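## Task

Take the cardboard box from the third shelf of the supply shelving (shelves counted upward, the lowest being the first) and set it inside the tote on the cart, with no part sticking out past the tote's rim. The tote must still be standing in the cart's top tray at the end, and nothing else may newly end up on the floor. Release the box and move the robot away; the result only counts if it stays put without the robot holding it. The robot must not topple or finish leaning, or the task fails.

## Robot and tools

Robot: a LinearBot, an omnidirectional wheeled base with a vertical column roughly 1.75 m high. A carriage rides the column over 1.0 m of travel (lift_m) and holds two identical six-joint arms, left and right, each ending in a two-finger gripper. Arm bases sit near 0.57 m + lift_m above the floor; carriage parts extend about 0.15 m lower. Reach from a shoulder is about 0.78 m, but only about 0.38 m downward below the arm base. The hand is roughly 0.16 m long and 0.1 m wide (0.14 m when open). Parked arm: joints 1-6 = 0, 0.05, 0.05, 1.45, 0, 0; parked, the robot spans about 0.95 m by 0.7 m. Cameras: carriage_camera (fixed, forward, tilted about 20 degrees down) and left_wrist_camera / right_wrist_camera (looking out past the fingertips). Wheel motors are strong (7 N m). Loose objects may occasionally get a brief push from outside.

Frames: the base frame has its origin on the floor below the base centre, x ahead, y to the left, z up. left_hand and right_hand are reported in it as the midpoint between the finger pads, with quat_wxyz rotating base axes into hand axes (hand z along the fingers, fingers open along hand y; pointing straight up with joints 1, 5, 6 at 0 gives 1,0,0,0). base_odometry is in the frame the base had at scene start and only counts wheel rotation, so slip looks like travel; heading is in -3.142 to 3.142, left positive.

execute_actions: argument actions is a list holding one action or nothing (empty just reports state and pictures). An action may contain base, joints, or both; they start together. base takes exactly one relative command measured from the base's last reported position: translate_m (metres, forward +, -2 to 2), strafe_m (metres, left +, -2 to 2) or rotate_rad (radians, counter-clockwise +, -6.3 to 6.3). joints is a single map keyed by joint name, giving absolute targets (not offsets): lift_m 0 to 1 m; for each arm (prefix left_ or right_): joint1_rad -2.617 to 3.054 (swing about vertical, 0 ahead, + to the left); joint2_rad 0 to 3.141 (shoulder: 0 upper arm back and level, 1.57 vertical, 3.14 forward and level); joint3_rad 0 to 3.141 (elbow, 0 folded, 3.14 straight); joint4_rad -1.57 to 1.57 (wrist pitch, + lifts fingertips); joint5_rad -1.57 to 1.57 (wrist yaw, + turns fingertips right, opposite sense to joint 1); joint6_rad -2.094 to 2.094 (roll about the finger axis, + clockwise viewed from the forearm); gripper_m 0 to 0.093 m pad gap. Joints left out may keep driving toward earlier targets. An unknown key or out-of-range number rejects the call with no motion. cameras: list of carriage_camera, left_wrist_camera, right_wrist_camera or all; omitted/null means all, [] means none. After a stop is reported, later motion calls in that same reply are skipped.

wait(seconds 0 to 10): commands nothing, returns state and pictures. zoom_image(camera, region=[x0,y0,x1,y1] pixels, origin top-left, at most 504x504) enlarges the newest full image of a camera. read_manual(section "licences") only returns licence text. finished_scene(scene = current scene number) ends the scene irreversibly and reports success; the goal must already hold stably. Replying with no tool call ends everything.

Result lines: base_status and joint_status describe how each commanded motion ended. done (for base, wheels turned the commanded amount, slip included; a 1-2 mm move may stop short yet say done); off_target (resting away from target, possibly still pushing; normal for a gripper holding something); contact_stop or time_out (target dropped, holds where it is); not_followed with "joint command not followed" (a self-collision check refused that arm's targets; the gripper part still runs; the refused targets may be retried later). on_its_own lists uncommanded behaviour; "held at" is a held target, not the position. motor_effort gives percent of maximum, + toward larger joint values, peak in brackets; readings carry fixed bias and noise. Falling lift effort while lowering means a hand or load is resting on something. drive_wheels higher at rest than after a free move means the base is still pressing. Motor temperatures are listed per arm in joint_positions order; MOTOR HOT appears from 75 °C, 90 °C pauses that arm, 100 °C makes it go limp and drop things (OVER-TEMPERATURE FAULT, limit_stop_at_motor_heat; resend targets afterward). Stretched arms heat quickly even unloaded, also while you think.

Cautions: hand readings drift at long reach; 1 kg makes a level hand sag 10-17 cm and a fully extended arm may fail to lift it. Grip force is about 45-60 N per pad. Never let the arms strike or press each other. If a drive is blocked, back off about 0.2 m the way you came (or turn back), twice if needed. Arms have no contact stop and snap to targets once freed. The column can hit a table edge the base slid under; reversing into it can tip the robot. Tipping risk grows with high carriage, extended arms, loads, pulling, and sudden stops; about 1.5 kg per hand with both arms forward can tip it, and only images show a lean. The simulation keeps running while you think, holding the last command. Avoid drops, slams, hard pushes and knocking items to the floor.

Each tool is called after "Request:" as a command line: name --argument value for each argument, lists and objects as JSON in quotes; but a table of rows of numbers goes row by row, as --pt "numbers of a row", without its own name.

## Session

I'll start by looking at the scene.

Request:
execute_actions --actions '[]'

Scene clock: 0.00 s.
Motor temperatures (°C, as the motors report them): left_arm=[18 20 18 21 21 18] | right_arm=[21 21 19 19 19 20]
base_odometry: x=+0.000 y=+0.000 heading=+0.000 (m, m, rad; odometry frame)
base_status: not commanded
joint_positions: lift_m=+0.299 left_joint1_rad=+0.000 left_joint2_rad=+0.050 left_joint3_rad=+0.033 left_joint4_rad=+1.452 left_joint5_rad=-0.026 left_joint6_rad=-0.011 left_gripper_m=+0.095 right_joint1_rad=+0.003 right_joint2_rad=+0.047 right_joint3_rad=+0.045 right_joint4_rad=+1.423 right_joint5_rad=-0.027 right_joint6_rad=-0.029 right_gripper_m=+0.094
joint_status: not commanded
motor_effort: lift_m=+31 drive_wheels=+3 (%)
left_hand: x=+0.3100 y=+0.3465 z=+1.2684 quat_wxyz=(+0.998, -0.013, +0.068, -0.005) (m; base frame)
right_hand: x=+0.3122 y=-0.3373 z=+1.2709 quat_wxyz=(+0.997, -0.015, +0.074, -0.012) (m; base frame)
pictures: carriage_camera, left_wrist_camera, right_wrist_camera
Images, in order (width x height): carriage_camera 504x504, left_wrist_camera 504x504, right_wrist_camera 504x504.

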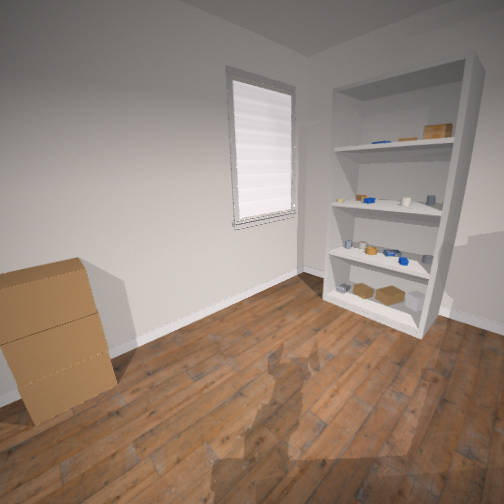

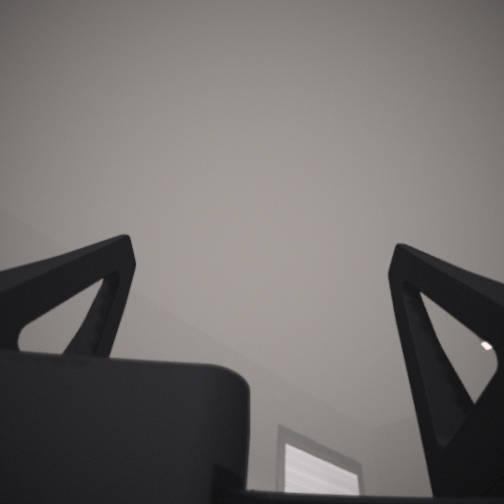

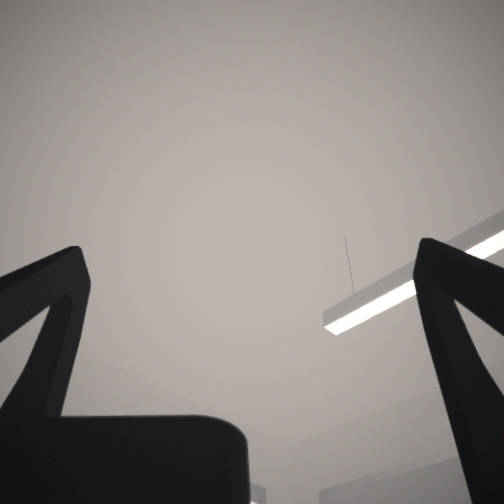

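Request:
zoom_image --camera "carriage_camera" --region '[310, 100, 490, 350]'

Request:
zoom_image --camera "carriage_camera" --region '[325, 175, 455, 230]'

Region (310, 100, 490, 350) of carriage_camera's 504x504 image, scaled by 2.016, with more detail than that image has; it fills the left 363 columns of this view, and the rest is white.

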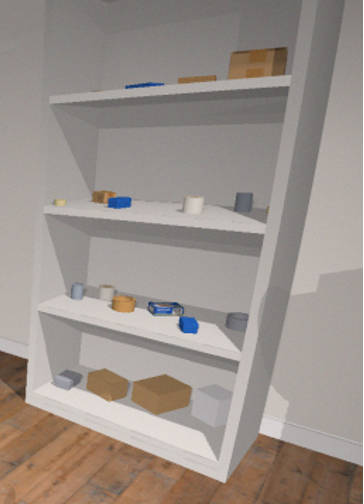

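Region (325, 175, 455, 230) of carriage_camera's 504x504 image, scaled by 3.877, with more detail than that image has; it fills the top 213 rows of this view, and the rest is white.

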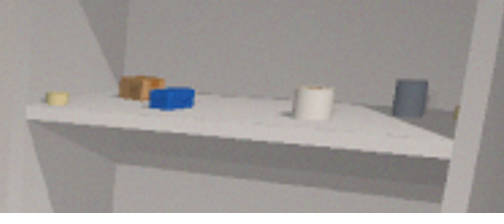

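Request:
execute_actions --actions '[{"joints": {"left_joint4_rad": 0.05, "left_joint5_rad": -1.5, "left_joint6_rad": 0.8, "right_joint4_rad": 0.05, "right_joint5_rad": 1.5, "right_joint6_rad": -0.8}}]' --cameras '["left_wrist_camera", "right_wrist_camera"]'

Scene clock: 47.73 s.
Motor temperatures (°C, as the motors report them): left_arm=[18 21 21 21 21 18] | right_arm=[21 22 23 20 19 20]
base_odometry: x=+0.000 y=+0.000 heading=+0.000 (m, m, rad; odometry frame)
base_status: not commanded
joint_positions: lift_m=+0.299 left_joint1_rad=+0.000 left_joint2_rad=+0.050 left_joint3_rad=+0.033 left_joint4_rad=+0.054 left_joint5_rad=-1.493 left_joint6_rad=+0.792 left_gripper_m=+0.095 right_joint1_rad=+0.003 right_joint2_rad=+0.047 right_joint3_rad=+0.045 right_joint4_rad=+0.047 right_joint5_rad=+1.493 right_joint6_rad=-0.796 right_gripper_m=+0.094
joint_status: all done
motor_effort: lift_m=+31(31) drive_wheels=+2(2) (%)
left_hand: x=+0.3640 y=+0.5134 z=+1.0281 quat_wxyz=(+0.306, -0.255, +0.659, +0.639) (m; base frame)
right_hand: x=+0.3635 y=-0.5132 z=+1.0318 quat_wxyz=(+0.309, +0.255, +0.658, -0.638) (m; base frame)
pictures: left_wrist_camera, right_wrist_camera
camera_calibration (this result's frames):
left_wrist_camera: T_world_to_cam=[[0.729937, 0.00183172, -0.683512, 0.441345], [-0.577516, -0.533236, -0.61817, 1.12493], [-0.365606, 0.845965, -0.388171, 0.222658], [0, 0, 0, 1]] pos_world=[0.408916, 0.410685, 1.08349]
right_wrist_camera: T_world_to_cam=[[-0.740228, -0.036629, 0.671357, -0.445157], [-0.580656, 0.538229, -0.610858, 1.12487], [-0.338969, -0.842002, -0.419682, 0.250907], [0, 0, 0, 1]] pos_world=[0.408692, -0.410477, 1.09129]
Images, in order (width x height): left_wrist_camera 504x504, right_wrist_camera 504x504.

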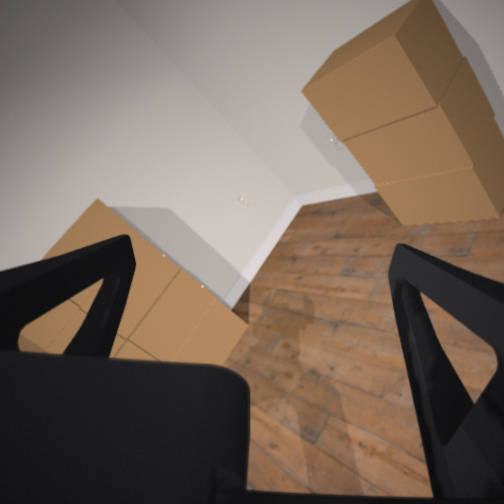

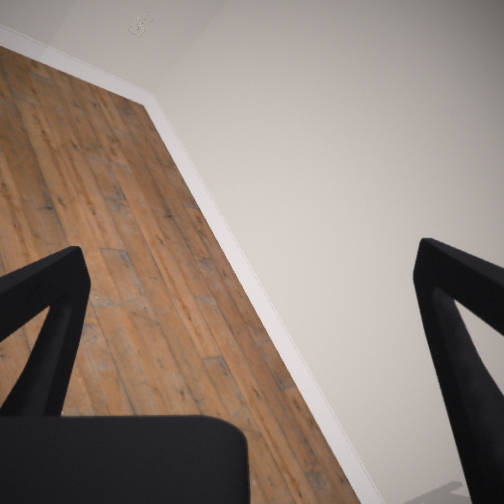

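Request:
execute_actions --actions '[{"base": {"rotate_rad": -0.86}}]'

Scene clock: 55.40 s.
Motor temperatures (°C, as the motors report them): left_arm=[18 21 22 22 21 18] | right_arm=[21 22 24 21 19 20]
base_odometry: x=+0.000 y=+0.000 heading=-0.859 (m, m, rad; odometry frame)
base_status: done
joint_positions: lift_m=+0.299 left_joint1_rad=+0.000 left_joint2_rad=+0.050 left_joint3_rad=+0.033 left_joint4_rad=+0.054 left_joint5_rad=-1.494 left_joint6_rad=+0.792 left_gripper_m=+0.095 right_joint1_rad=+0.003 right_joint2_rad=+0.047 right_joint3_rad=+0.045 right_joint4_rad=+0.047 right_joint5_rad=+1.494 right_joint6_rad=-0.796 right_gripper_m=+0.094
joint_status: not commanded
motor_effort: lift_m=+31(31) drive_wheels=+18(39) (%)
left_hand: x=+0.3638 y=+0.5135 z=+1.0280 quat_wxyz=(+0.306, -0.255, +0.658, +0.639) (m; base frame)
right_hand: x=+0.3634 y=-0.5132 z=+1.0318 quat_wxyz=(+0.308, +0.255, +0.658, -0.638) (m; base frame)
pictures: carriage_camera, left_wrist_camera, right_wrist_camera
camera_calibration (this result's frames):
left_wrist_camera: T_world_to_cam=[[0.729934, 0.00263763, -0.683512, 0.44107], [-0.576906, -0.533922, -0.618148, 1.12493], [-0.366573, 0.845529, -0.388206, 0.223182], [0, 0, 0, 1]] pos_world=[0.408838, 0.410754, 1.08349]
right_wrist_camera: T_world_to_cam=[[-0.740256, -0.0360883, 0.671356, -0.444961], [-0.580246, 0.538693, -0.610839, 1.12486], [-0.339611, -0.841729, -0.419711, 0.251255], [0, 0, 0, 1]] pos_world=[0.40864, -0.410524, 1.09129]
Images, in order (width x height): carriage_camera 504x504, left_wrist_camera 504x504, right_wrist_camera 504x504.

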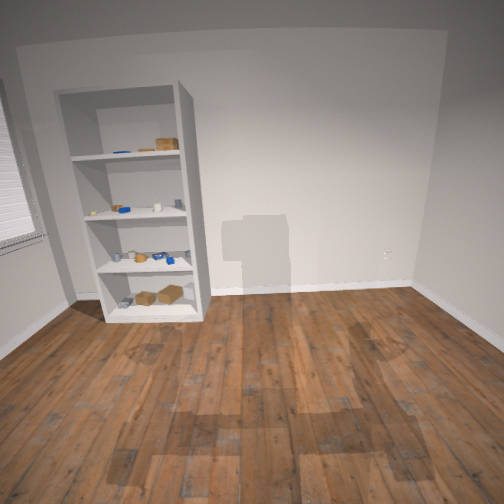

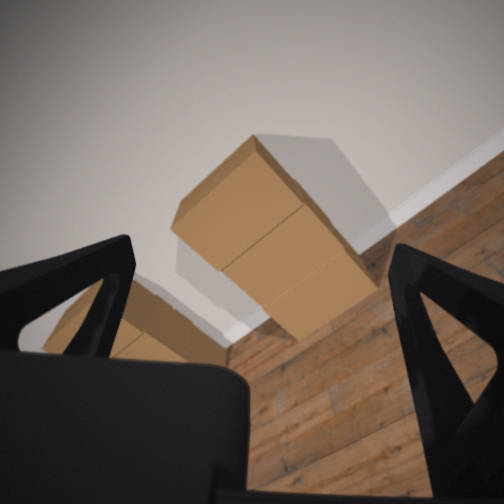

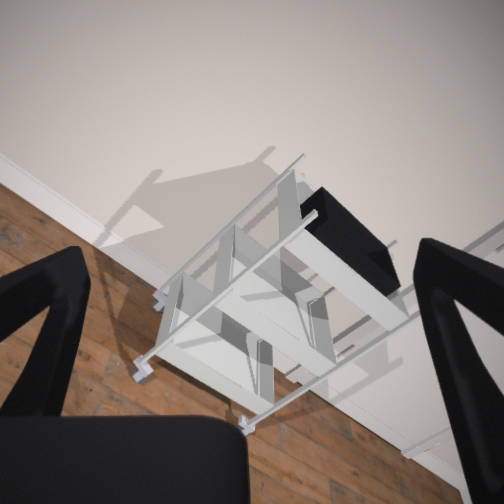

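Request:
zoom_image --camera "right_wrist_camera" --region '[250, 140, 440, 340]'

Request:
zoom_image --camera "carriage_camera" --region '[70, 180, 210, 240]'

Region (250, 140, 440, 340) of right_wrist_camera's 504x504 image, scaled by 2.520, with more detail than that image has; it fills the left 479 columns of this view, and the rest is white.

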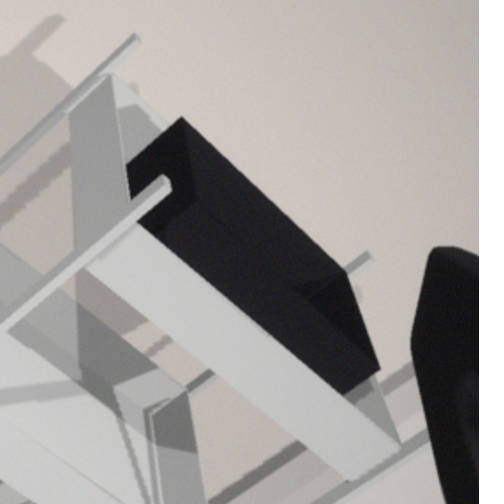

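Region (70, 180, 210, 240) of carriage_camera's 504x504 image, scaled by 3.600, with more detail than that image has; it fills the top 216 rows of this view, and the rest is white.

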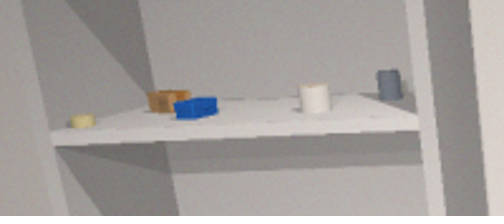

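Request:
execute_actions --actions '[{"base": {"strafe_m": 0.88}, "joints": {"left_joint4_rad": 0.5, "left_joint5_rad": 0, "left_joint6_rad": 0, "right_joint4_rad": 1.45, "right_joint5_rad": 0, "right_joint6_rad": 0}}]' --cameras '[]'

Request:
execute_actions --actions '[{"base": {"translate_m": 1.3}}]' --cameras '["carriage_camera", "left_wrist_camera"]'

Scene clock: 130.27 s.
Motor temperatures (°C, as the motors report them): left_arm=[18 21 26 26 21 18] | right_arm=[21 22 28 24 19 20]
base_odometry: x=+0.668 y=+0.573 heading=-0.861 (m, m, rad; odometry frame)
base_status: done
joint_positions: lift_m=+0.299 left_joint1_rad=+0.000 left_joint2_rad=+0.050 left_joint3_rad=+0.033 left_joint4_rad=+0.497 left_joint5_rad=-0.005 left_joint6_rad=+0.009 left_gripper_m=+0.095 right_joint1_rad=+0.003 right_joint2_rad=+0.047 right_joint3_rad=+0.045 right_joint4_rad=+1.448 right_joint5_rad=+0.007 right_joint6_rad=-0.004 right_gripper_m=+0.095
joint_status: all done
motor_effort: lift_m=+31(31) drive_wheels=-15(39) (%)
left_hand: x=+0.4948 y=+0.3429 z=+1.1383 quat_wxyz=(+0.855, +0.000, +0.519, +0.005) (m; base frame)
right_hand: x=+0.3060 y=-0.3431 z=+1.2718 quat_wxyz=(+0.998, +0.003, +0.062, -0.001) (m; base frame)
pictures: none
No camera images: the call's "cameras" was empty. Leave "cameras" out to get every camera's image.

Scene clock: 135.27 s.
Motor temperatures (°C, as the motors report them): left_arm=[18 21 26 26 21 18] | right_arm=[21 22 27 23 19 20]
base_odometry: x=+1.517 y=-0.412 heading=-0.860 (m, m, rad; odometry frame)
base_status: done
joint_positions: lift_m=+0.299 left_joint1_rad=+0.000 left_joint2_rad=+0.050 left_joint3_rad=+0.033 left_joint4_rad=+0.498 left_joint5_rad=-0.003 left_joint6_rad=+0.009 left_gripper_m=+0.095 right_joint1_rad=+0.003 right_joint2_rad=+0.047 right_joint3_rad=+0.045 right_joint4_rad=+1.452 right_joint5_rad=+0.006 right_joint6_rad=-0.004 right_gripper_m=+0.095
joint_status: not commanded
motor_effort: lift_m=+31(31) drive_wheels=-10(28) (%)
left_hand: x=+0.4946 y=+0.3426 z=+1.1386 quat_wxyz=(+0.855, +0.001, +0.518, +0.005) (m; base frame)
right_hand: x=+0.3051 y=-0.3430 z=+1.2719 quat_wxyz=(+0.998, +0.003, +0.060, -0.001) (m; base frame)
pictures: carriage_camera, left_wrist_camera
camera_calibration (this result's frames):
left_wrist_camera: T_world_to_cam=[[0.0570801, -0.998158, 0.0205619, 0.295661], [-0.135771, -0.028165, -0.99034, 1.20978], [0.989095, 0.053737, -0.137129, -0.226636], [0, 0, 0, 1]] pos_world=[0.371541, 0.341369, 1.16094]
Images, in order (width x height): carriage_camera 504x504, left_wrist_camera 504x504.

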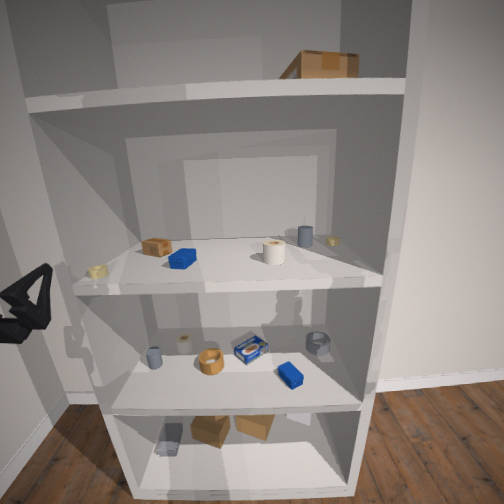

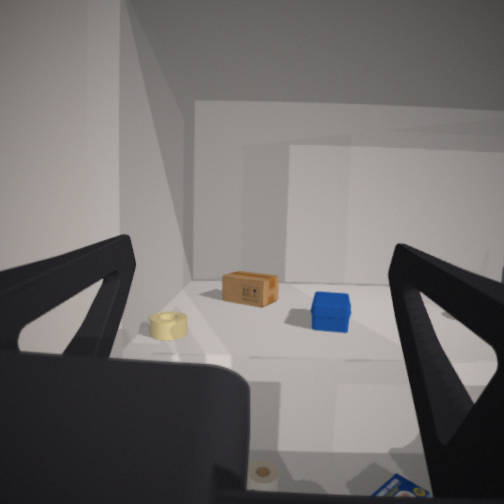

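Request:
zoom_image --camera "left_wrist_camera" --region '[130, 250, 370, 360]'

Request:
zoom_image --camera "carriage_camera" --region '[60, 215, 220, 305]'

Region (130, 250, 370, 360) of left_wrist_camera's 504x504 image, scaled by 2.100, with more detail than that image has; it fills the top 231 rows of this view, and the rest is white.

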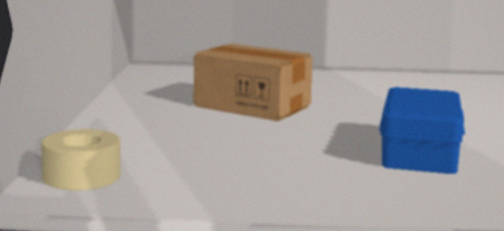

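Region (60, 215, 220, 305) of carriage_camera's 504x504 image, scaled by 3.150, with more detail than that image has; it fills the top 284 rows of this view, and the rest is white.

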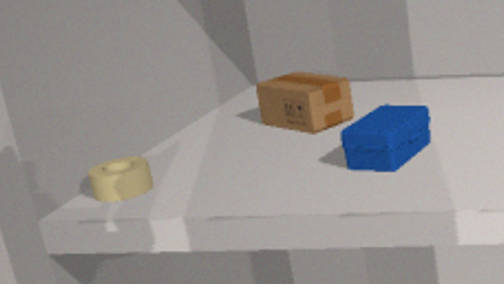

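Request:
execute_actions --actions '[{"joints": {"lift_m": 0.41, "left_joint1_rad": 0.098, "left_joint2_rad": 2.28, "left_joint3_rad": 2.23, "left_joint4_rad": -1.52, "left_joint5_rad": 0, "left_joint6_rad": -0.95, "left_gripper_m": 0.093}}]' --cameras '["carriage_camera", "left_wrist_camera"]'

Scene clock: 257.40 s.
Motor temperatures (°C, as the motors report them): left_arm=[18 21 30 30 21 18] | right_arm=[21 23 27 21 19 20]
base_odometry: x=+1.517 y=-0.412 heading=-0.860 (m, m, rad; odometry frame)
base_status: not commanded
joint_positions: lift_m=+0.410 left_joint1_rad=+0.093 left_joint2_rad=+2.274 left_joint3_rad=+2.211 left_joint4_rad=-1.509 left_joint5_rad=-0.003 left_joint6_rad=-0.942 left_gripper_m=+0.093 right_joint1_rad=+0.003 right_joint2_rad=+0.047 right_joint3_rad=+0.045 right_joint4_rad=+1.451 right_joint5_rad=+0.005 right_joint6_rad=-0.004 right_gripper_m=+0.095
joint_status: all done
motor_effort: lift_m=+35(43) drive_wheels=+12(12) (%)
left_hand: x=+0.7111 y=+0.3835 z=+1.0660 quat_wxyz=(+0.000, -0.495, +0.869, +0.002) (m; base frame)
right_hand: x=+0.3053 y=-0.3429 z=+1.3821 quat_wxyz=(+0.998, +0.002, +0.060, +0.000) (m; base frame)
pictures: carriage_camera, left_wrist_camera
camera_calibration (this result's frames):
carriage_camera: T_world_to_cam=[[0.0116188, -0.99967, -0.0228907, 0.0243586], [-0.305209, 0.0182543, -0.95211, 1.3592], [0.952215, 0.0180488, -0.304896, 0.238449], [0, 0, 0, 1]] pos_world=[0.187504, -0.00476447, 1.36737]
left_wrist_camera: T_world_to_cam=[[0.858587, -0.509133, -0.0601008, -0.34591], [-0.386356, -0.719644, 0.576924, -0.0588802], [-0.336982, -0.472119, -0.814584, 1.41388], [0, 0, 0, 1]] pos_world=[0.750698, 0.449033, 1.1649]
Images, in order (width x height): carriage_camera 504x504, left_wrist_camera 504x504.

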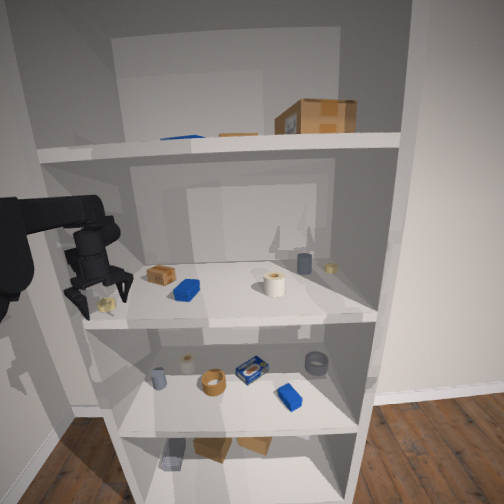

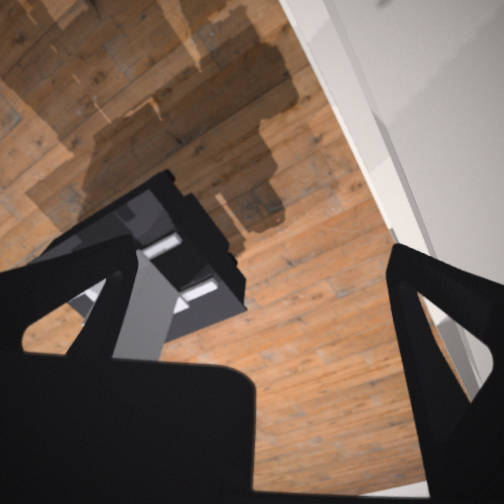

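Request:
execute_actions --actions '[{"base": {"translate_m": 0.39}}]' --cameras '["carriage_camera", "left_wrist_camera"]'

Scene clock: 263.43 s.
Motor temperatures (°C, as the motors report them): left_arm=[18 24 30 29 21 18] | right_arm=[21 23 27 21 19 20]
base_odometry: x=+1.772 y=-0.706 heading=-0.858 (m, m, rad; odometry frame)
base_status: done
joint_positions: lift_m=+0.410 left_joint1_rad=+0.096 left_joint2_rad=+2.274 left_joint3_rad=+2.211 left_joint4_rad=-1.516 left_joint5_rad=-0.003 left_joint6_rad=-0.942 left_gripper_m=+0.093 right_joint1_rad=+0.003 right_joint2_rad=+0.047 right_joint3_rad=+0.045 right_joint4_rad=+1.450 right_joint5_rad=+0.005 right_joint6_rad=-0.004 right_gripper_m=+0.095
joint_status: not commanded
motor_effort: lift_m=+35(35) drive_wheels=-13(26) (%)
left_hand: x=+0.7092 y=+0.3847 z=+1.0660 quat_wxyz=(-0.003, -0.496, +0.868, +0.003) (m; base frame)
right_hand: x=+0.3056 y=-0.3429 z=+1.3821 quat_wxyz=(+0.998, +0.002, +0.061, +0.000) (m; base frame)
pictures: carriage_camera, left_wrist_camera
camera_calibration (this result's frames):
carriage_camera: T_world_to_cam=[[0.0116188, -0.99967, -0.0228907, 0.0243586], [-0.305209, 0.0182543, -0.95211, 1.3592], [0.952215, 0.0180488, -0.304896, 0.238449], [0, 0, 0, 1]] pos_world=[0.187504, -0.00476447, 1.36737]
left_wrist_camera: T_world_to_cam=[[0.859682, -0.506554, -0.0659521, -0.339216], [-0.379984, -0.720417, 0.580182, -0.0664791], [-0.341407, -0.473712, -0.811812, 1.41459], [0, 0, 0, 1]] pos_world=[0.749308, 0.450384, 1.16458]
Images, in order (width x height): carriage_camera 504x504, left_wrist_camera 504x504.

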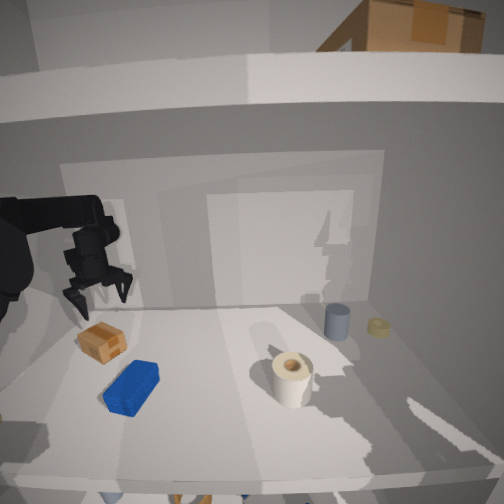

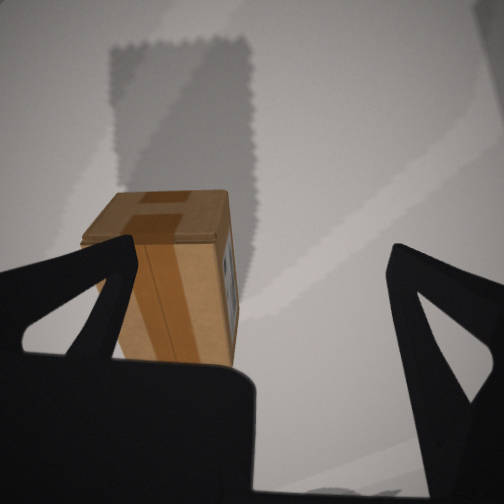

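Request:
zoom_image --camera "carriage_camera" --region '[50, 270, 170, 380]'

Region (50, 270, 170, 380) of carriage_camera's 504x504 image, scaled by 4.200, with more detail than that image has; it fills the top 462 rows of this view, and the rest is white.

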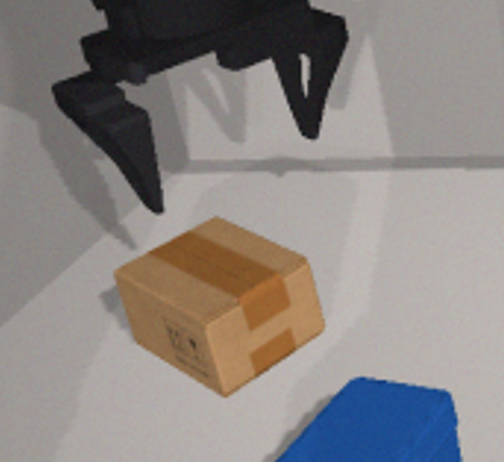

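Request:
execute_actions --actions '[{"base": {"translate_m": -0.062}, "joints": {"left_joint1_rad": 0.075}}]' --cameras '["carriage_camera", "left_wrist_camera"]'

Scene clock: 363.30 s.
Motor temperatures (°C, as the motors report them): left_arm=[18 40 32 26 21 18] | right_arm=[21 23 28 20 19 20]
base_odometry: x=+1.732 y=-0.660 heading=-0.859 (m, m, rad; odometry frame)
base_status: done
joint_positions: lift_m=+0.410 left_joint1_rad=+0.077 left_joint2_rad=+2.274 left_joint3_rad=+2.214 left_joint4_rad=-1.519 left_joint5_rad=-0.003 left_joint6_rad=-0.942 left_gripper_m=+0.093 right_joint1_rad=+0.003 right_joint2_rad=+0.047 right_joint3_rad=+0.045 right_joint4_rad=+1.450 right_joint5_rad=+0.005 right_joint6_rad=-0.004 right_gripper_m=+0.095
joint_status: all done
motor_effort: lift_m=+35(35) drive_wheels=+14(22) (%)
left_hand: x=+0.7099 y=+0.3762 z=+1.0667 quat_wxyz=(-0.003, -0.487, +0.873, +0.003) (m; base frame)
right_hand: x=+0.3057 y=-0.3428 z=+1.3821 quat_wxyz=(+0.998, +0.002, +0.061, +0.000) (m; base frame)
pictures: carriage_camera, left_wrist_camera
camera_calibration (this result's frames):
carriage_camera: T_world_to_cam=[[0.0116188, -0.99967, -0.0228907, 0.0243586], [-0.305209, 0.0182543, -0.95211, 1.3592], [0.952215, 0.0180488, -0.304896, 0.238449], [0, 0, 0, 1]] pos_world=[0.187504, -0.00476447, 1.36737]
left_wrist_camera: T_world_to_cam=[[0.84969, -0.523181, -0.0656442, -0.331062], [-0.394148, -0.712905, 0.580012, -0.0652807], [-0.350249, -0.466956, -0.811959, 1.41525], [0, 0, 0, 1]] pos_world=[0.751261, 0.441118, 1.16526]
Images, in order (width x height): carriage_camera 504x504, left_wrist_camera 504x504.

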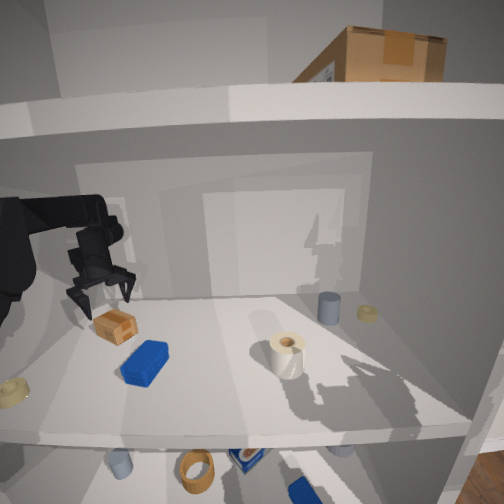

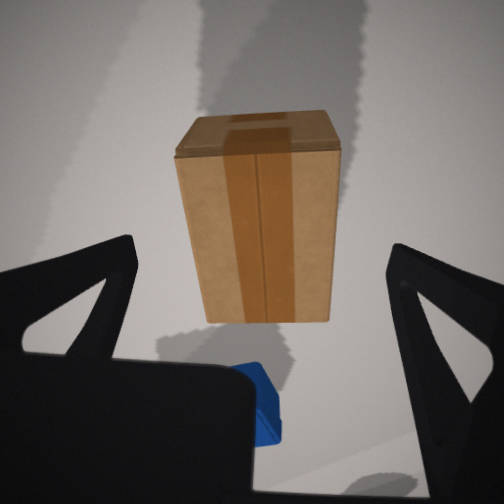

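Request:
execute_actions --actions '[{"joints": {"lift_m": 0.348}}]' --cameras '["carriage_camera", "left_wrist_camera"]'

Scene clock: 389.30 s.
Motor temperatures (°C, as the motors report them): left_arm=[18 41 32 26 21 18] | right_arm=[21 23 29 20 19 20]
base_odometry: x=+1.732 y=-0.660 heading=-0.859 (m, m, rad; odometry frame)
base_status: not commanded
joint_positions: lift_m=+0.348 left_joint1_rad=+0.077 left_joint2_rad=+2.280 left_joint3_rad=+2.222 left_joint4_rad=-1.519 left_joint5_rad=-0.003 left_joint6_rad=-0.942 left_gripper_m=+0.093 right_joint1_rad=+0.003 right_joint2_rad=+0.047 right_joint3_rad=+0.045 right_joint4_rad=+1.450 right_joint5_rad=+0.004 right_joint6_rad=-0.004 right_gripper_m=+0.095
joint_status: all done
motor_effort: lift_m=+27(27) drive_wheels=+13(14) (%)
left_hand: x=+0.7113 y=+0.3763 z=+1.0048 quat_wxyz=(-0.002, -0.487, +0.873, +0.003) (m; base frame)
right_hand: x=+0.3057 y=-0.3427 z=+1.3207 quat_wxyz=(+0.998, +0.002, +0.061, +0.000) (m; base frame)
pictures: carriage_camera, left_wrist_camera
camera_calibration (this result's frames):
carriage_camera: T_world_to_cam=[[0.0116188, -0.99967, -0.0228907, 0.0229525], [-0.305209, 0.0182543, -0.95211, 1.30072], [0.952215, 0.0180488, -0.304896, 0.21972], [0, 0, 0, 1]] pos_world=[0.187504, -0.00476447, 1.30595]
left_wrist_camera: T_world_to_cam=[[0.849789, -0.523173, -0.0644126, -0.337579], [-0.39503, -0.712973, 0.579328, -0.0274355], [-0.349013, -0.466861, -0.812546, 1.36526], [0, 0, 0, 1]] pos_world=[0.752527, 0.441215, 1.10349]
Images, in order (width x height): carriage_camera 504x504, left_wrist_camera 504x504.

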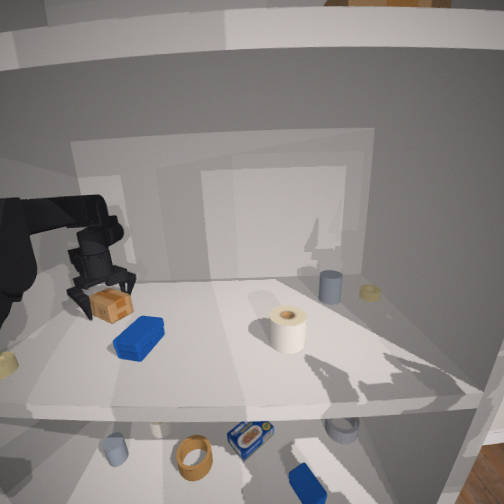

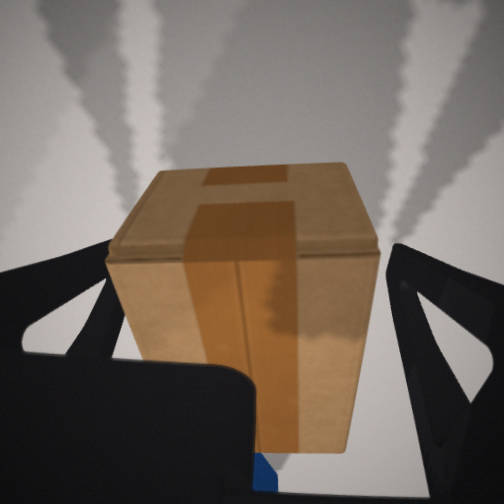

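Request:
execute_actions --actions '[{"joints": {"left_gripper_m": 0.045}}]' --cameras '["carriage_camera", "left_wrist_camera"]'

Scene clock: 392.73 s.
Motor temperatures (°C, as the motors report them): left_arm=[18 41 32 26 21 18] | right_arm=[21 23 29 20 19 20]
base_odometry: x=+1.732 y=-0.660 heading=-0.859 (m, m, rad; odometry frame)
base_status: not commanded
joint_positions: lift_m=+0.348 left_joint1_rad=+0.077 left_joint2_rad=+2.280 left_joint3_rad=+2.222 left_joint4_rad=-1.520 left_joint5_rad=-0.003 left_joint6_rad=-0.942 left_gripper_m=+0.060 right_joint1_rad=+0.003 right_joint2_rad=+0.047 right_joint3_rad=+0.045 right_joint4_rad=+1.450 right_joint5_rad=+0.004 right_joint6_rad=-0.004 right_gripper_m=+0.095
joint_status: left_gripper_m off_target (ended at +0.060, target +0.045)
motor_effort: lift_m=+27(27) drive_wheels=+13(13) (%)
left_hand: x=+0.7112 y=+0.3762 z=+1.0048 quat_wxyz=(-0.003, -0.487, +0.873, +0.003) (m; base frame)
right_hand: x=+0.3057 y=-0.3427 z=+1.3207 quat_wxyz=(+0.998, +0.002, +0.061, +0.000) (m; base frame)
pictures: carriage_camera, left_wrist_camera
camera_calibration (this result's frames):
carriage_camera: T_world_to_cam=[[0.0116188, -0.99967, -0.0228907, 0.0229525], [-0.305209, 0.0182543, -0.95211, 1.30072], [0.952215, 0.0180488, -0.304896, 0.21972], [0, 0, 0, 1]] pos_world=[0.187504, -0.00476447, 1.30595]
left_wrist_camera: T_world_to_cam=[[0.849768, -0.523197, -0.0644967, -0.337433], [-0.394825, -0.712737, 0.579758, -0.0281901], [-0.349297, -0.467195, -0.812232, 1.36521], [0, 0, 0, 1]] pos_world=[0.752473, 0.441183, 1.10345]
Images, in order (width x height): carriage_camera 504x504, left_wrist_camera 504x504.

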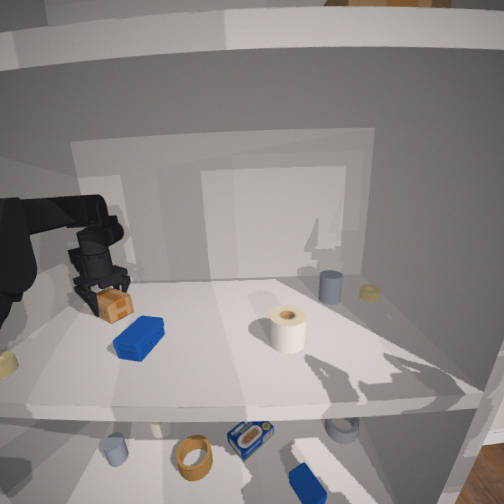

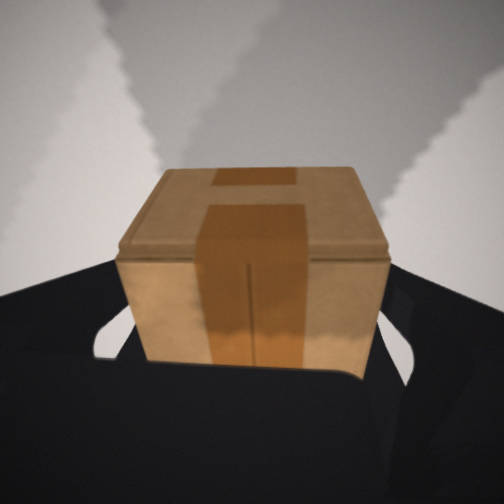

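Request:
execute_actions --actions '[{"joints": {"lift_m": 0.42}}]' --cameras '["carriage_camera", "left_wrist_camera"]'

Scene clock: 397.60 s.
Motor temperatures (°C, as the motors report them): left_arm=[18 42 32 26 21 18] | right_arm=[21 23 29 20 19 20]
base_odometry: x=+1.732 y=-0.660 heading=-0.859 (m, m, rad; odometry frame)
base_status: not commanded
joint_positions: lift_m=+0.420 left_joint1_rad=+0.077 left_joint2_rad=+2.285 left_joint3_rad=+2.222 left_joint4_rad=-1.518 left_joint5_rad=-0.003 left_joint6_rad=-0.942 left_gripper_m=+0.060 right_joint1_rad=+0.003 right_joint2_rad=+0.047 right_joint3_rad=+0.045 right_joint4_rad=+1.450 right_joint5_rad=+0.004 right_joint6_rad=-0.004 right_gripper_m=+0.095
joint_status: all done
motor_effort: lift_m=+36(43) drive_wheels=+13(14) (%)
left_hand: x=+0.7116 y=+0.3763 z=+1.0742 quat_wxyz=(-0.004, -0.487, +0.873, +0.003) (m; base frame)
right_hand: x=+0.3057 y=-0.3427 z=+1.3920 quat_wxyz=(+0.998, +0.002, +0.061, +0.000) (m; base frame)
pictures: carriage_camera, left_wrist_camera
camera_calibration (this result's frames):
carriage_camera: T_world_to_cam=[[0.0116188, -0.99967, -0.0228907, 0.024585], [-0.305209, 0.0182543, -0.95211, 1.36862], [0.952215, 0.0180488, -0.304896, 0.241464], [0, 0, 0, 1]] pos_world=[0.187504, -0.00476447, 1.37726]
left_wrist_camera: T_world_to_cam=[[0.849568, -0.523212, -0.0669596, -0.330463], [-0.393059, -0.712601, 0.581124, -0.0710334], [-0.351767, -0.467385, -0.811056, 1.42229], [0, 0, 0, 1]] pos_world=[0.753143, 0.441235, 1.17271]
Images, in order (width x height): carriage_camera 504x504, left_wrist_camera 504x504.

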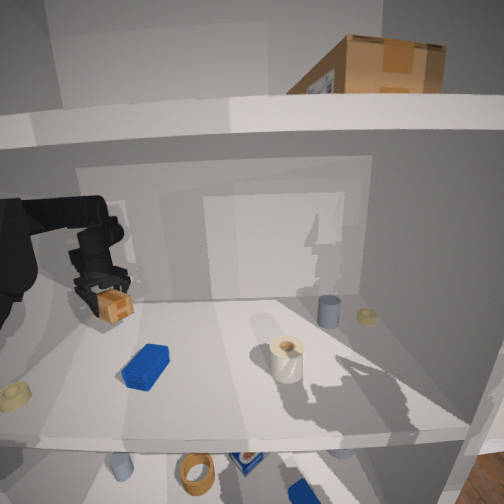

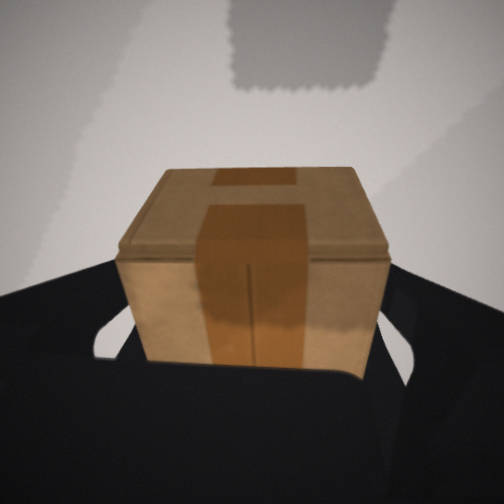

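Request:
execute_actions --actions '[{"base": {"translate_m": -0.5}}]' --cameras '["carriage_camera"]'

Scene clock: 463.13 s.
Motor temperatures (°C, as the motors report them): left_arm=[18 47 32 25 21 18] | right_arm=[21 24 29 20 19 20]
base_odometry: x=+1.405 y=-0.281 heading=-0.859 (m, m, rad; odometry frame)
base_status: done
joint_positions: lift_m=+0.420 left_joint1_rad=+0.077 left_joint2_rad=+2.285 left_joint3_rad=+2.222 left_joint4_rad=-1.519 left_joint5_rad=-0.003 left_joint6_rad=-0.942 left_gripper_m=+0.060 right_joint1_rad=+0.003 right_joint2_rad=+0.047 right_joint3_rad=+0.045 right_joint4_rad=+1.451 right_joint5_rad=+0.004 right_joint6_rad=-0.004 right_gripper_m=+0.095
joint_status: not commanded
motor_effort: lift_m=+36(36) drive_wheels=-1(23) (%)
left_hand: x=+0.7115 y=+0.3764 z=+1.0742 quat_wxyz=(-0.004, -0.488, +0.873, +0.004) (m; base frame)
right_hand: x=+0.3055 y=-0.3427 z=+1.3920 quat_wxyz=(+0.998, +0.002, +0.061, +0.000) (m; base frame)
pictures: carriage_camera
camera_calibration (this result's frames):
carriage_camera: T_world_to_cam=[[0.0116188, -0.99967, -0.0228907, 0.024585], [-0.305209, 0.0182543, -0.95211, 1.36862], [0.952215, 0.0180488, -0.304896, 0.241464], [0, 0, 0, 1]] pos_world=[0.187504, -0.00476447, 1.37726]
Images, in order (width x height): carriage_camera 504x504.

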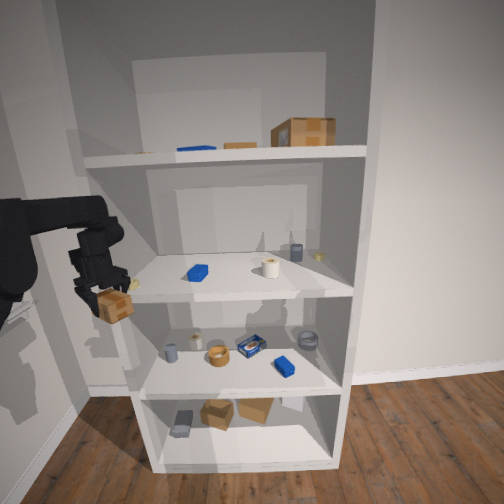

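Request:
execute_actions --actions '[{"base": {"rotate_rad": -2.2}}]' --cameras '["carriage_camera"]'

Scene clock: 469.07 s.
Motor temperatures (°C, as the motors report them): left_arm=[18 47 32 25 21 18] | right_arm=[21 24 29 20 19 20]
base_odometry: x=+1.405 y=-0.281 heading=-3.058 (m, m, rad; odometry frame)
base_status: done
joint_positions: lift_m=+0.420 left_joint1_rad=+0.074 left_joint2_rad=+2.285 left_joint3_rad=+2.222 left_joint4_rad=-1.509 left_joint5_rad=-0.003 left_joint6_rad=-0.942 left_gripper_m=+0.060 right_joint1_rad=+0.003 right_joint2_rad=+0.047 right_joint3_rad=+0.045 right_joint4_rad=+1.447 right_joint5_rad=+0.003 right_joint6_rad=-0.004 right_gripper_m=+0.095
joint_status: not commanded
motor_effort: lift_m=+36(36) drive_wheels=+19(38) (%)
left_hand: x=+0.7140 y=+0.3754 z=+1.0742 quat_wxyz=(+0.000, -0.486, +0.874, +0.001) (m; base frame)
right_hand: x=+0.3063 y=-0.3426 z=+1.3919 quat_wxyz=(+0.998, +0.002, +0.062, +0.000) (m; base frame)
pictures: carriage_camera
camera_calibration (this result's frames):
carriage_camera: T_world_to_cam=[[0.0116188, -0.99967, -0.0228907, 0.024585], [-0.305209, 0.0182543, -0.95211, 1.36862], [0.952215, 0.0180488, -0.304896, 0.241464], [0, 0, 0, 1]] pos_world=[0.187504, -0.00476447, 1.37726]
Images, in order (width x height): carriage_camera 504x504.

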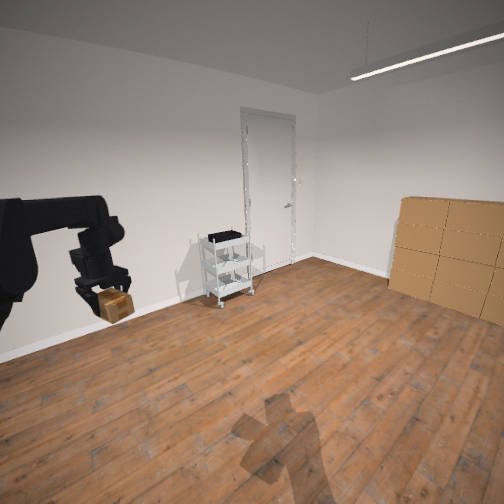

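Request:
zoom_image --camera "carriage_camera" --region '[185, 220, 275, 315]'

Region (185, 220, 275, 315) of carriage_camera's 504x504 image, scaled by 5.305, with more detail than that image has; it fills the left 477 columns of this view, and the rest is white.

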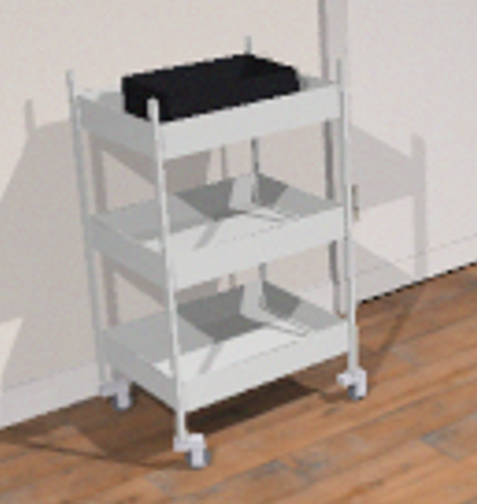

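Request:
execute_actions --actions '[{"base": {"translate_m": 2.0}, "joints": {"lift_m": 0.28, "left_joint6_rad": 0.92}}]' --cameras '["carriage_camera", "left_wrist_camera"]'

Scene clock: 507.37 s.
Motor temperatures (°C, as the motors report them): left_arm=[18 49 32 24 21 18] | right_arm=[21 24 29 20 19 20]
base_odometry: x=-0.588 y=-0.442 heading=-3.060 (m, m, rad; odometry frame)
base_status: done
joint_positions: lift_m=+0.280 left_joint1_rad=+0.075 left_joint2_rad=+2.284 left_joint3_rad=+2.222 left_joint4_rad=-1.520 left_joint5_rad=-0.003 left_joint6_rad=+0.912 left_gripper_m=+0.060 right_joint1_rad=+0.003 right_joint2_rad=+0.047 right_joint3_rad=+0.045 right_joint4_rad=+1.450 right_joint5_rad=+0.003 right_joint6_rad=-0.004 right_gripper_m=+0.095
joint_status: all done
motor_effort: lift_m=+26(27) drive_wheels=-17(44) (%)
left_hand: x=+0.7113 y=+0.3754 z=+0.9354 quat_wxyz=(-0.005, +0.406, +0.914, -0.001) (m; base frame)
right_hand: x=+0.3056 y=-0.3426 z=+1.2527 quat_wxyz=(+0.998, +0.002, +0.061, +0.000) (m; base frame)
pictures: carriage_camera, left_wrist_camera
camera_calibration (this result's frames):
carriage_camera: T_world_to_cam=[[0.0116188, -0.99967, -0.0228907, 0.0213974], [-0.305209, 0.0182543, -0.95211, 1.23604], [0.952215, 0.0180488, -0.304896, 0.199006], [0, 0, 0, 1]] pos_world=[0.187504, -0.00476447, 1.23801]
left_wrist_camera: T_world_to_cam=[[-0.741401, -0.669153, -0.0505759, 0.831186], [-0.564598, 0.581268, 0.585967, -0.359343], [-0.362703, 0.462991, -0.808755, 0.965598], [0, 0, 0, 1]] pos_world=[0.763584, 0.318002, 1.03353]
Images, in order (width x height): carriage_camera 504x504, left_wrist_camera 504x504.

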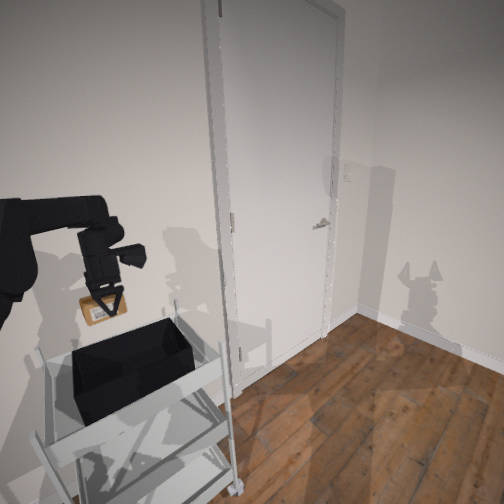

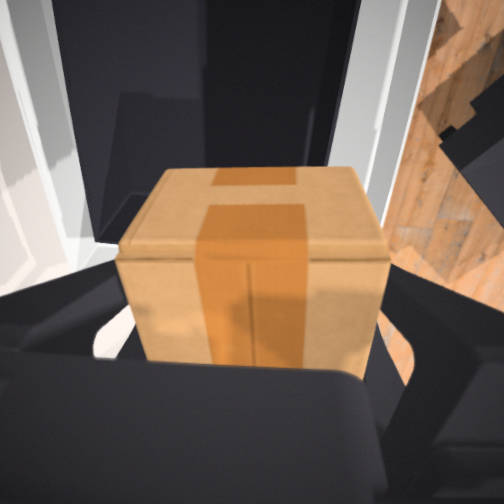

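Request:
zoom_image --camera "carriage_camera" --region '[20, 280, 250, 470]'

Region (20, 280, 250, 470) of carriage_camera's 504x504 image, scaled by 2.191, with more detail than that image has; it fills the top 416 rows of this view, and the rest is white.

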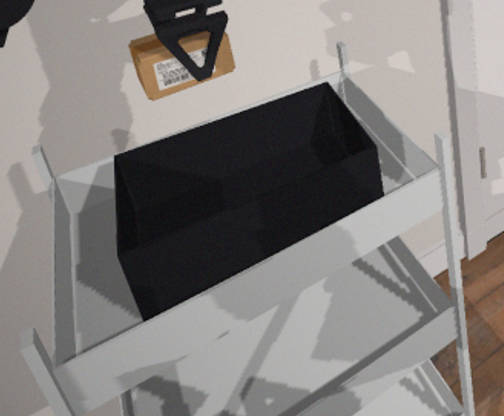

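Request:
execute_actions --actions '[{"joints": {"left_joint1_rad": 0.091, "left_joint2_rad": 2.55, "left_joint3_rad": 2.51, "left_joint4_rad": -1.52, "left_joint6_rad": 1.02}}]' --cameras '["carriage_camera", "left_wrist_camera"]'

Scene clock: 587.70 s.
Motor temperatures (°C, as the motors report them): left_arm=[18 52 33 24 21 18] | right_arm=[21 24 30 20 19 20]
base_odometry: x=-0.588 y=-0.442 heading=-3.060 (m, m, rad; odometry frame)
base_status: not commanded
joint_positions: lift_m=+0.280 left_joint1_rad=+0.085 left_joint2_rad=+2.564 left_joint3_rad=+2.492 left_joint4_rad=-1.517 left_joint5_rad=-0.003 left_joint6_rad=+1.011 left_gripper_m=+0.060 right_joint1_rad=+0.003 right_joint2_rad=+0.047 right_joint3_rad=+0.045 right_joint4_rad=+1.450 right_joint5_rad=+0.003 right_joint6_rad=-0.004 right_gripper_m=+0.095
joint_status: all done
motor_effort: lift_m=+26(26) drive_wheels=-17(17) (%)
left_hand: x=+0.7579 y=+0.3839 z=+0.8772 quat_wxyz=(-0.009, +0.447, +0.895, -0.003) (m; base frame)
right_hand: x=+0.3056 y=-0.3426 z=+1.2527 quat_wxyz=(+0.998, +0.002, +0.061, +0.000) (m; base frame)
pictures: carriage_camera, left_wrist_camera
camera_calibration (this result's frames):
carriage_camera: T_world_to_cam=[[0.0116188, -0.99967, -0.0228907, 0.0213974], [-0.305209, 0.0182543, -0.95211, 1.23604], [0.952215, 0.0180488, -0.304896, 0.199006], [0, 0, 0, 1]] pos_world=[0.187504, -0.00476447, 1.23801]
left_wrist_camera: T_world_to_cam=[[-0.798694, -0.600179, -0.0432712, 0.879004], [-0.505678, 0.630479, 0.588886, -0.369991], [-0.326155, 0.492221, -0.807057, 0.891075], [0, 0, 0, 1]] pos_world=[0.805588, 0.322226, 0.975066]
Images, in order (width x height): carriage_camera 504x504, left_wrist_camera 504x504.

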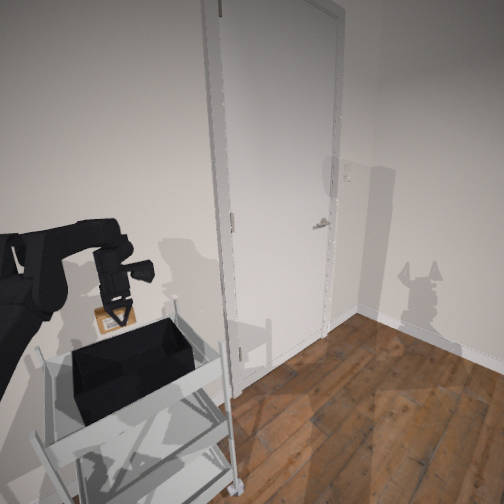

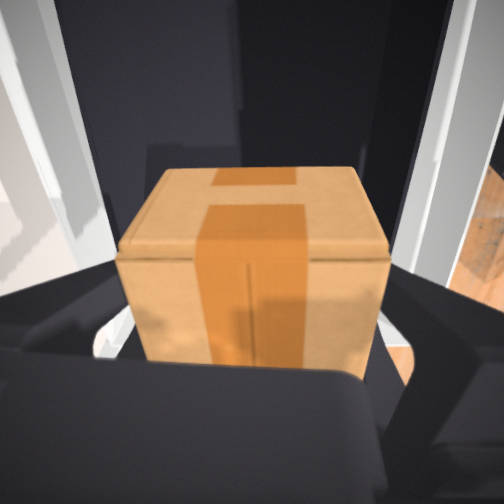

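Request:
execute_actions --actions '[{"joints": {"lift_m": 0.135}}]' --cameras '["carriage_camera", "left_wrist_camera"]'

Scene clock: 603.03 s.
Motor temperatures (°C, as the motors report them): left_arm=[18 56 33 24 21 18] | right_arm=[21 24 30 20 19 20]
base_odometry: x=-0.588 y=-0.442 heading=-3.060 (m, m, rad; odometry frame)
base_status: not commanded
joint_positions: lift_m=+0.135 left_joint1_rad=+0.085 left_joint2_rad=+2.557 left_joint3_rad=+2.499 left_joint4_rad=-1.519 left_joint5_rad=-0.003 left_joint6_rad=+1.011 left_gripper_m=+0.060 right_joint1_rad=+0.003 right_joint2_rad=+0.047 right_joint3_rad=+0.045 right_joint4_rad=+1.450 right_joint5_rad=+0.003 right_joint6_rad=-0.004 right_gripper_m=+0.095
joint_status: all done
motor_effort: lift_m=+27(27) drive_wheels=-17(20) (%)
left_hand: x=+0.7592 y=+0.3840 z=+0.7369 quat_wxyz=(-0.004, +0.447, +0.895, +0.000) (m; base frame)
right_hand: x=+0.3056 y=-0.3426 z=+1.1077 quat_wxyz=(+0.998, +0.002, +0.061, +0.000) (m; base frame)
pictures: carriage_camera, left_wrist_camera
camera_calibration (this result's frames):
carriage_camera: T_world_to_cam=[[0.0116188, -0.99967, -0.0228907, 0.0180766], [-0.305209, 0.0182543, -0.95211, 1.09791], [0.952215, 0.0180488, -0.304896, 0.154774], [0, 0, 0, 1]] pos_world=[0.187504, -0.00476447, 1.09294]
left_wrist_camera: T_world_to_cam=[[-0.798146, -0.600132, -0.0529596, 0.880727], [-0.512363, 0.629908, 0.583695, -0.277635], [-0.316934, 0.493008, -0.810244, 0.773208], [0, 0, 0, 1]] pos_world=[0.805754, 0.32224, 0.835184]
Images, in order (width x height): carriage_camera 504x504, left_wrist_camera 504x504.

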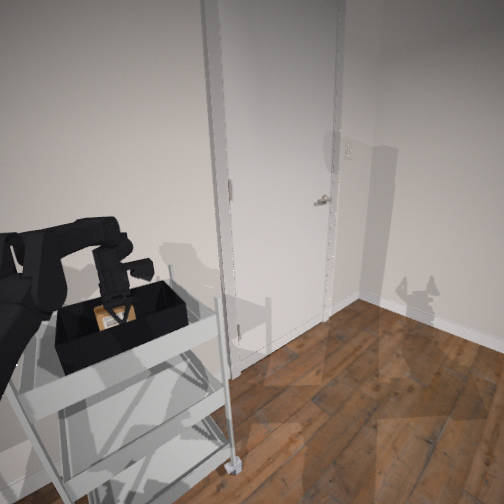

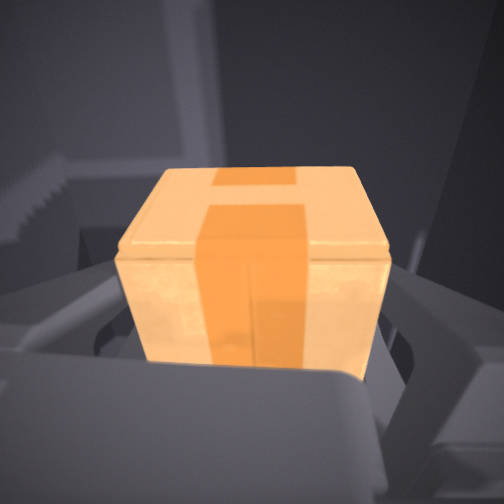

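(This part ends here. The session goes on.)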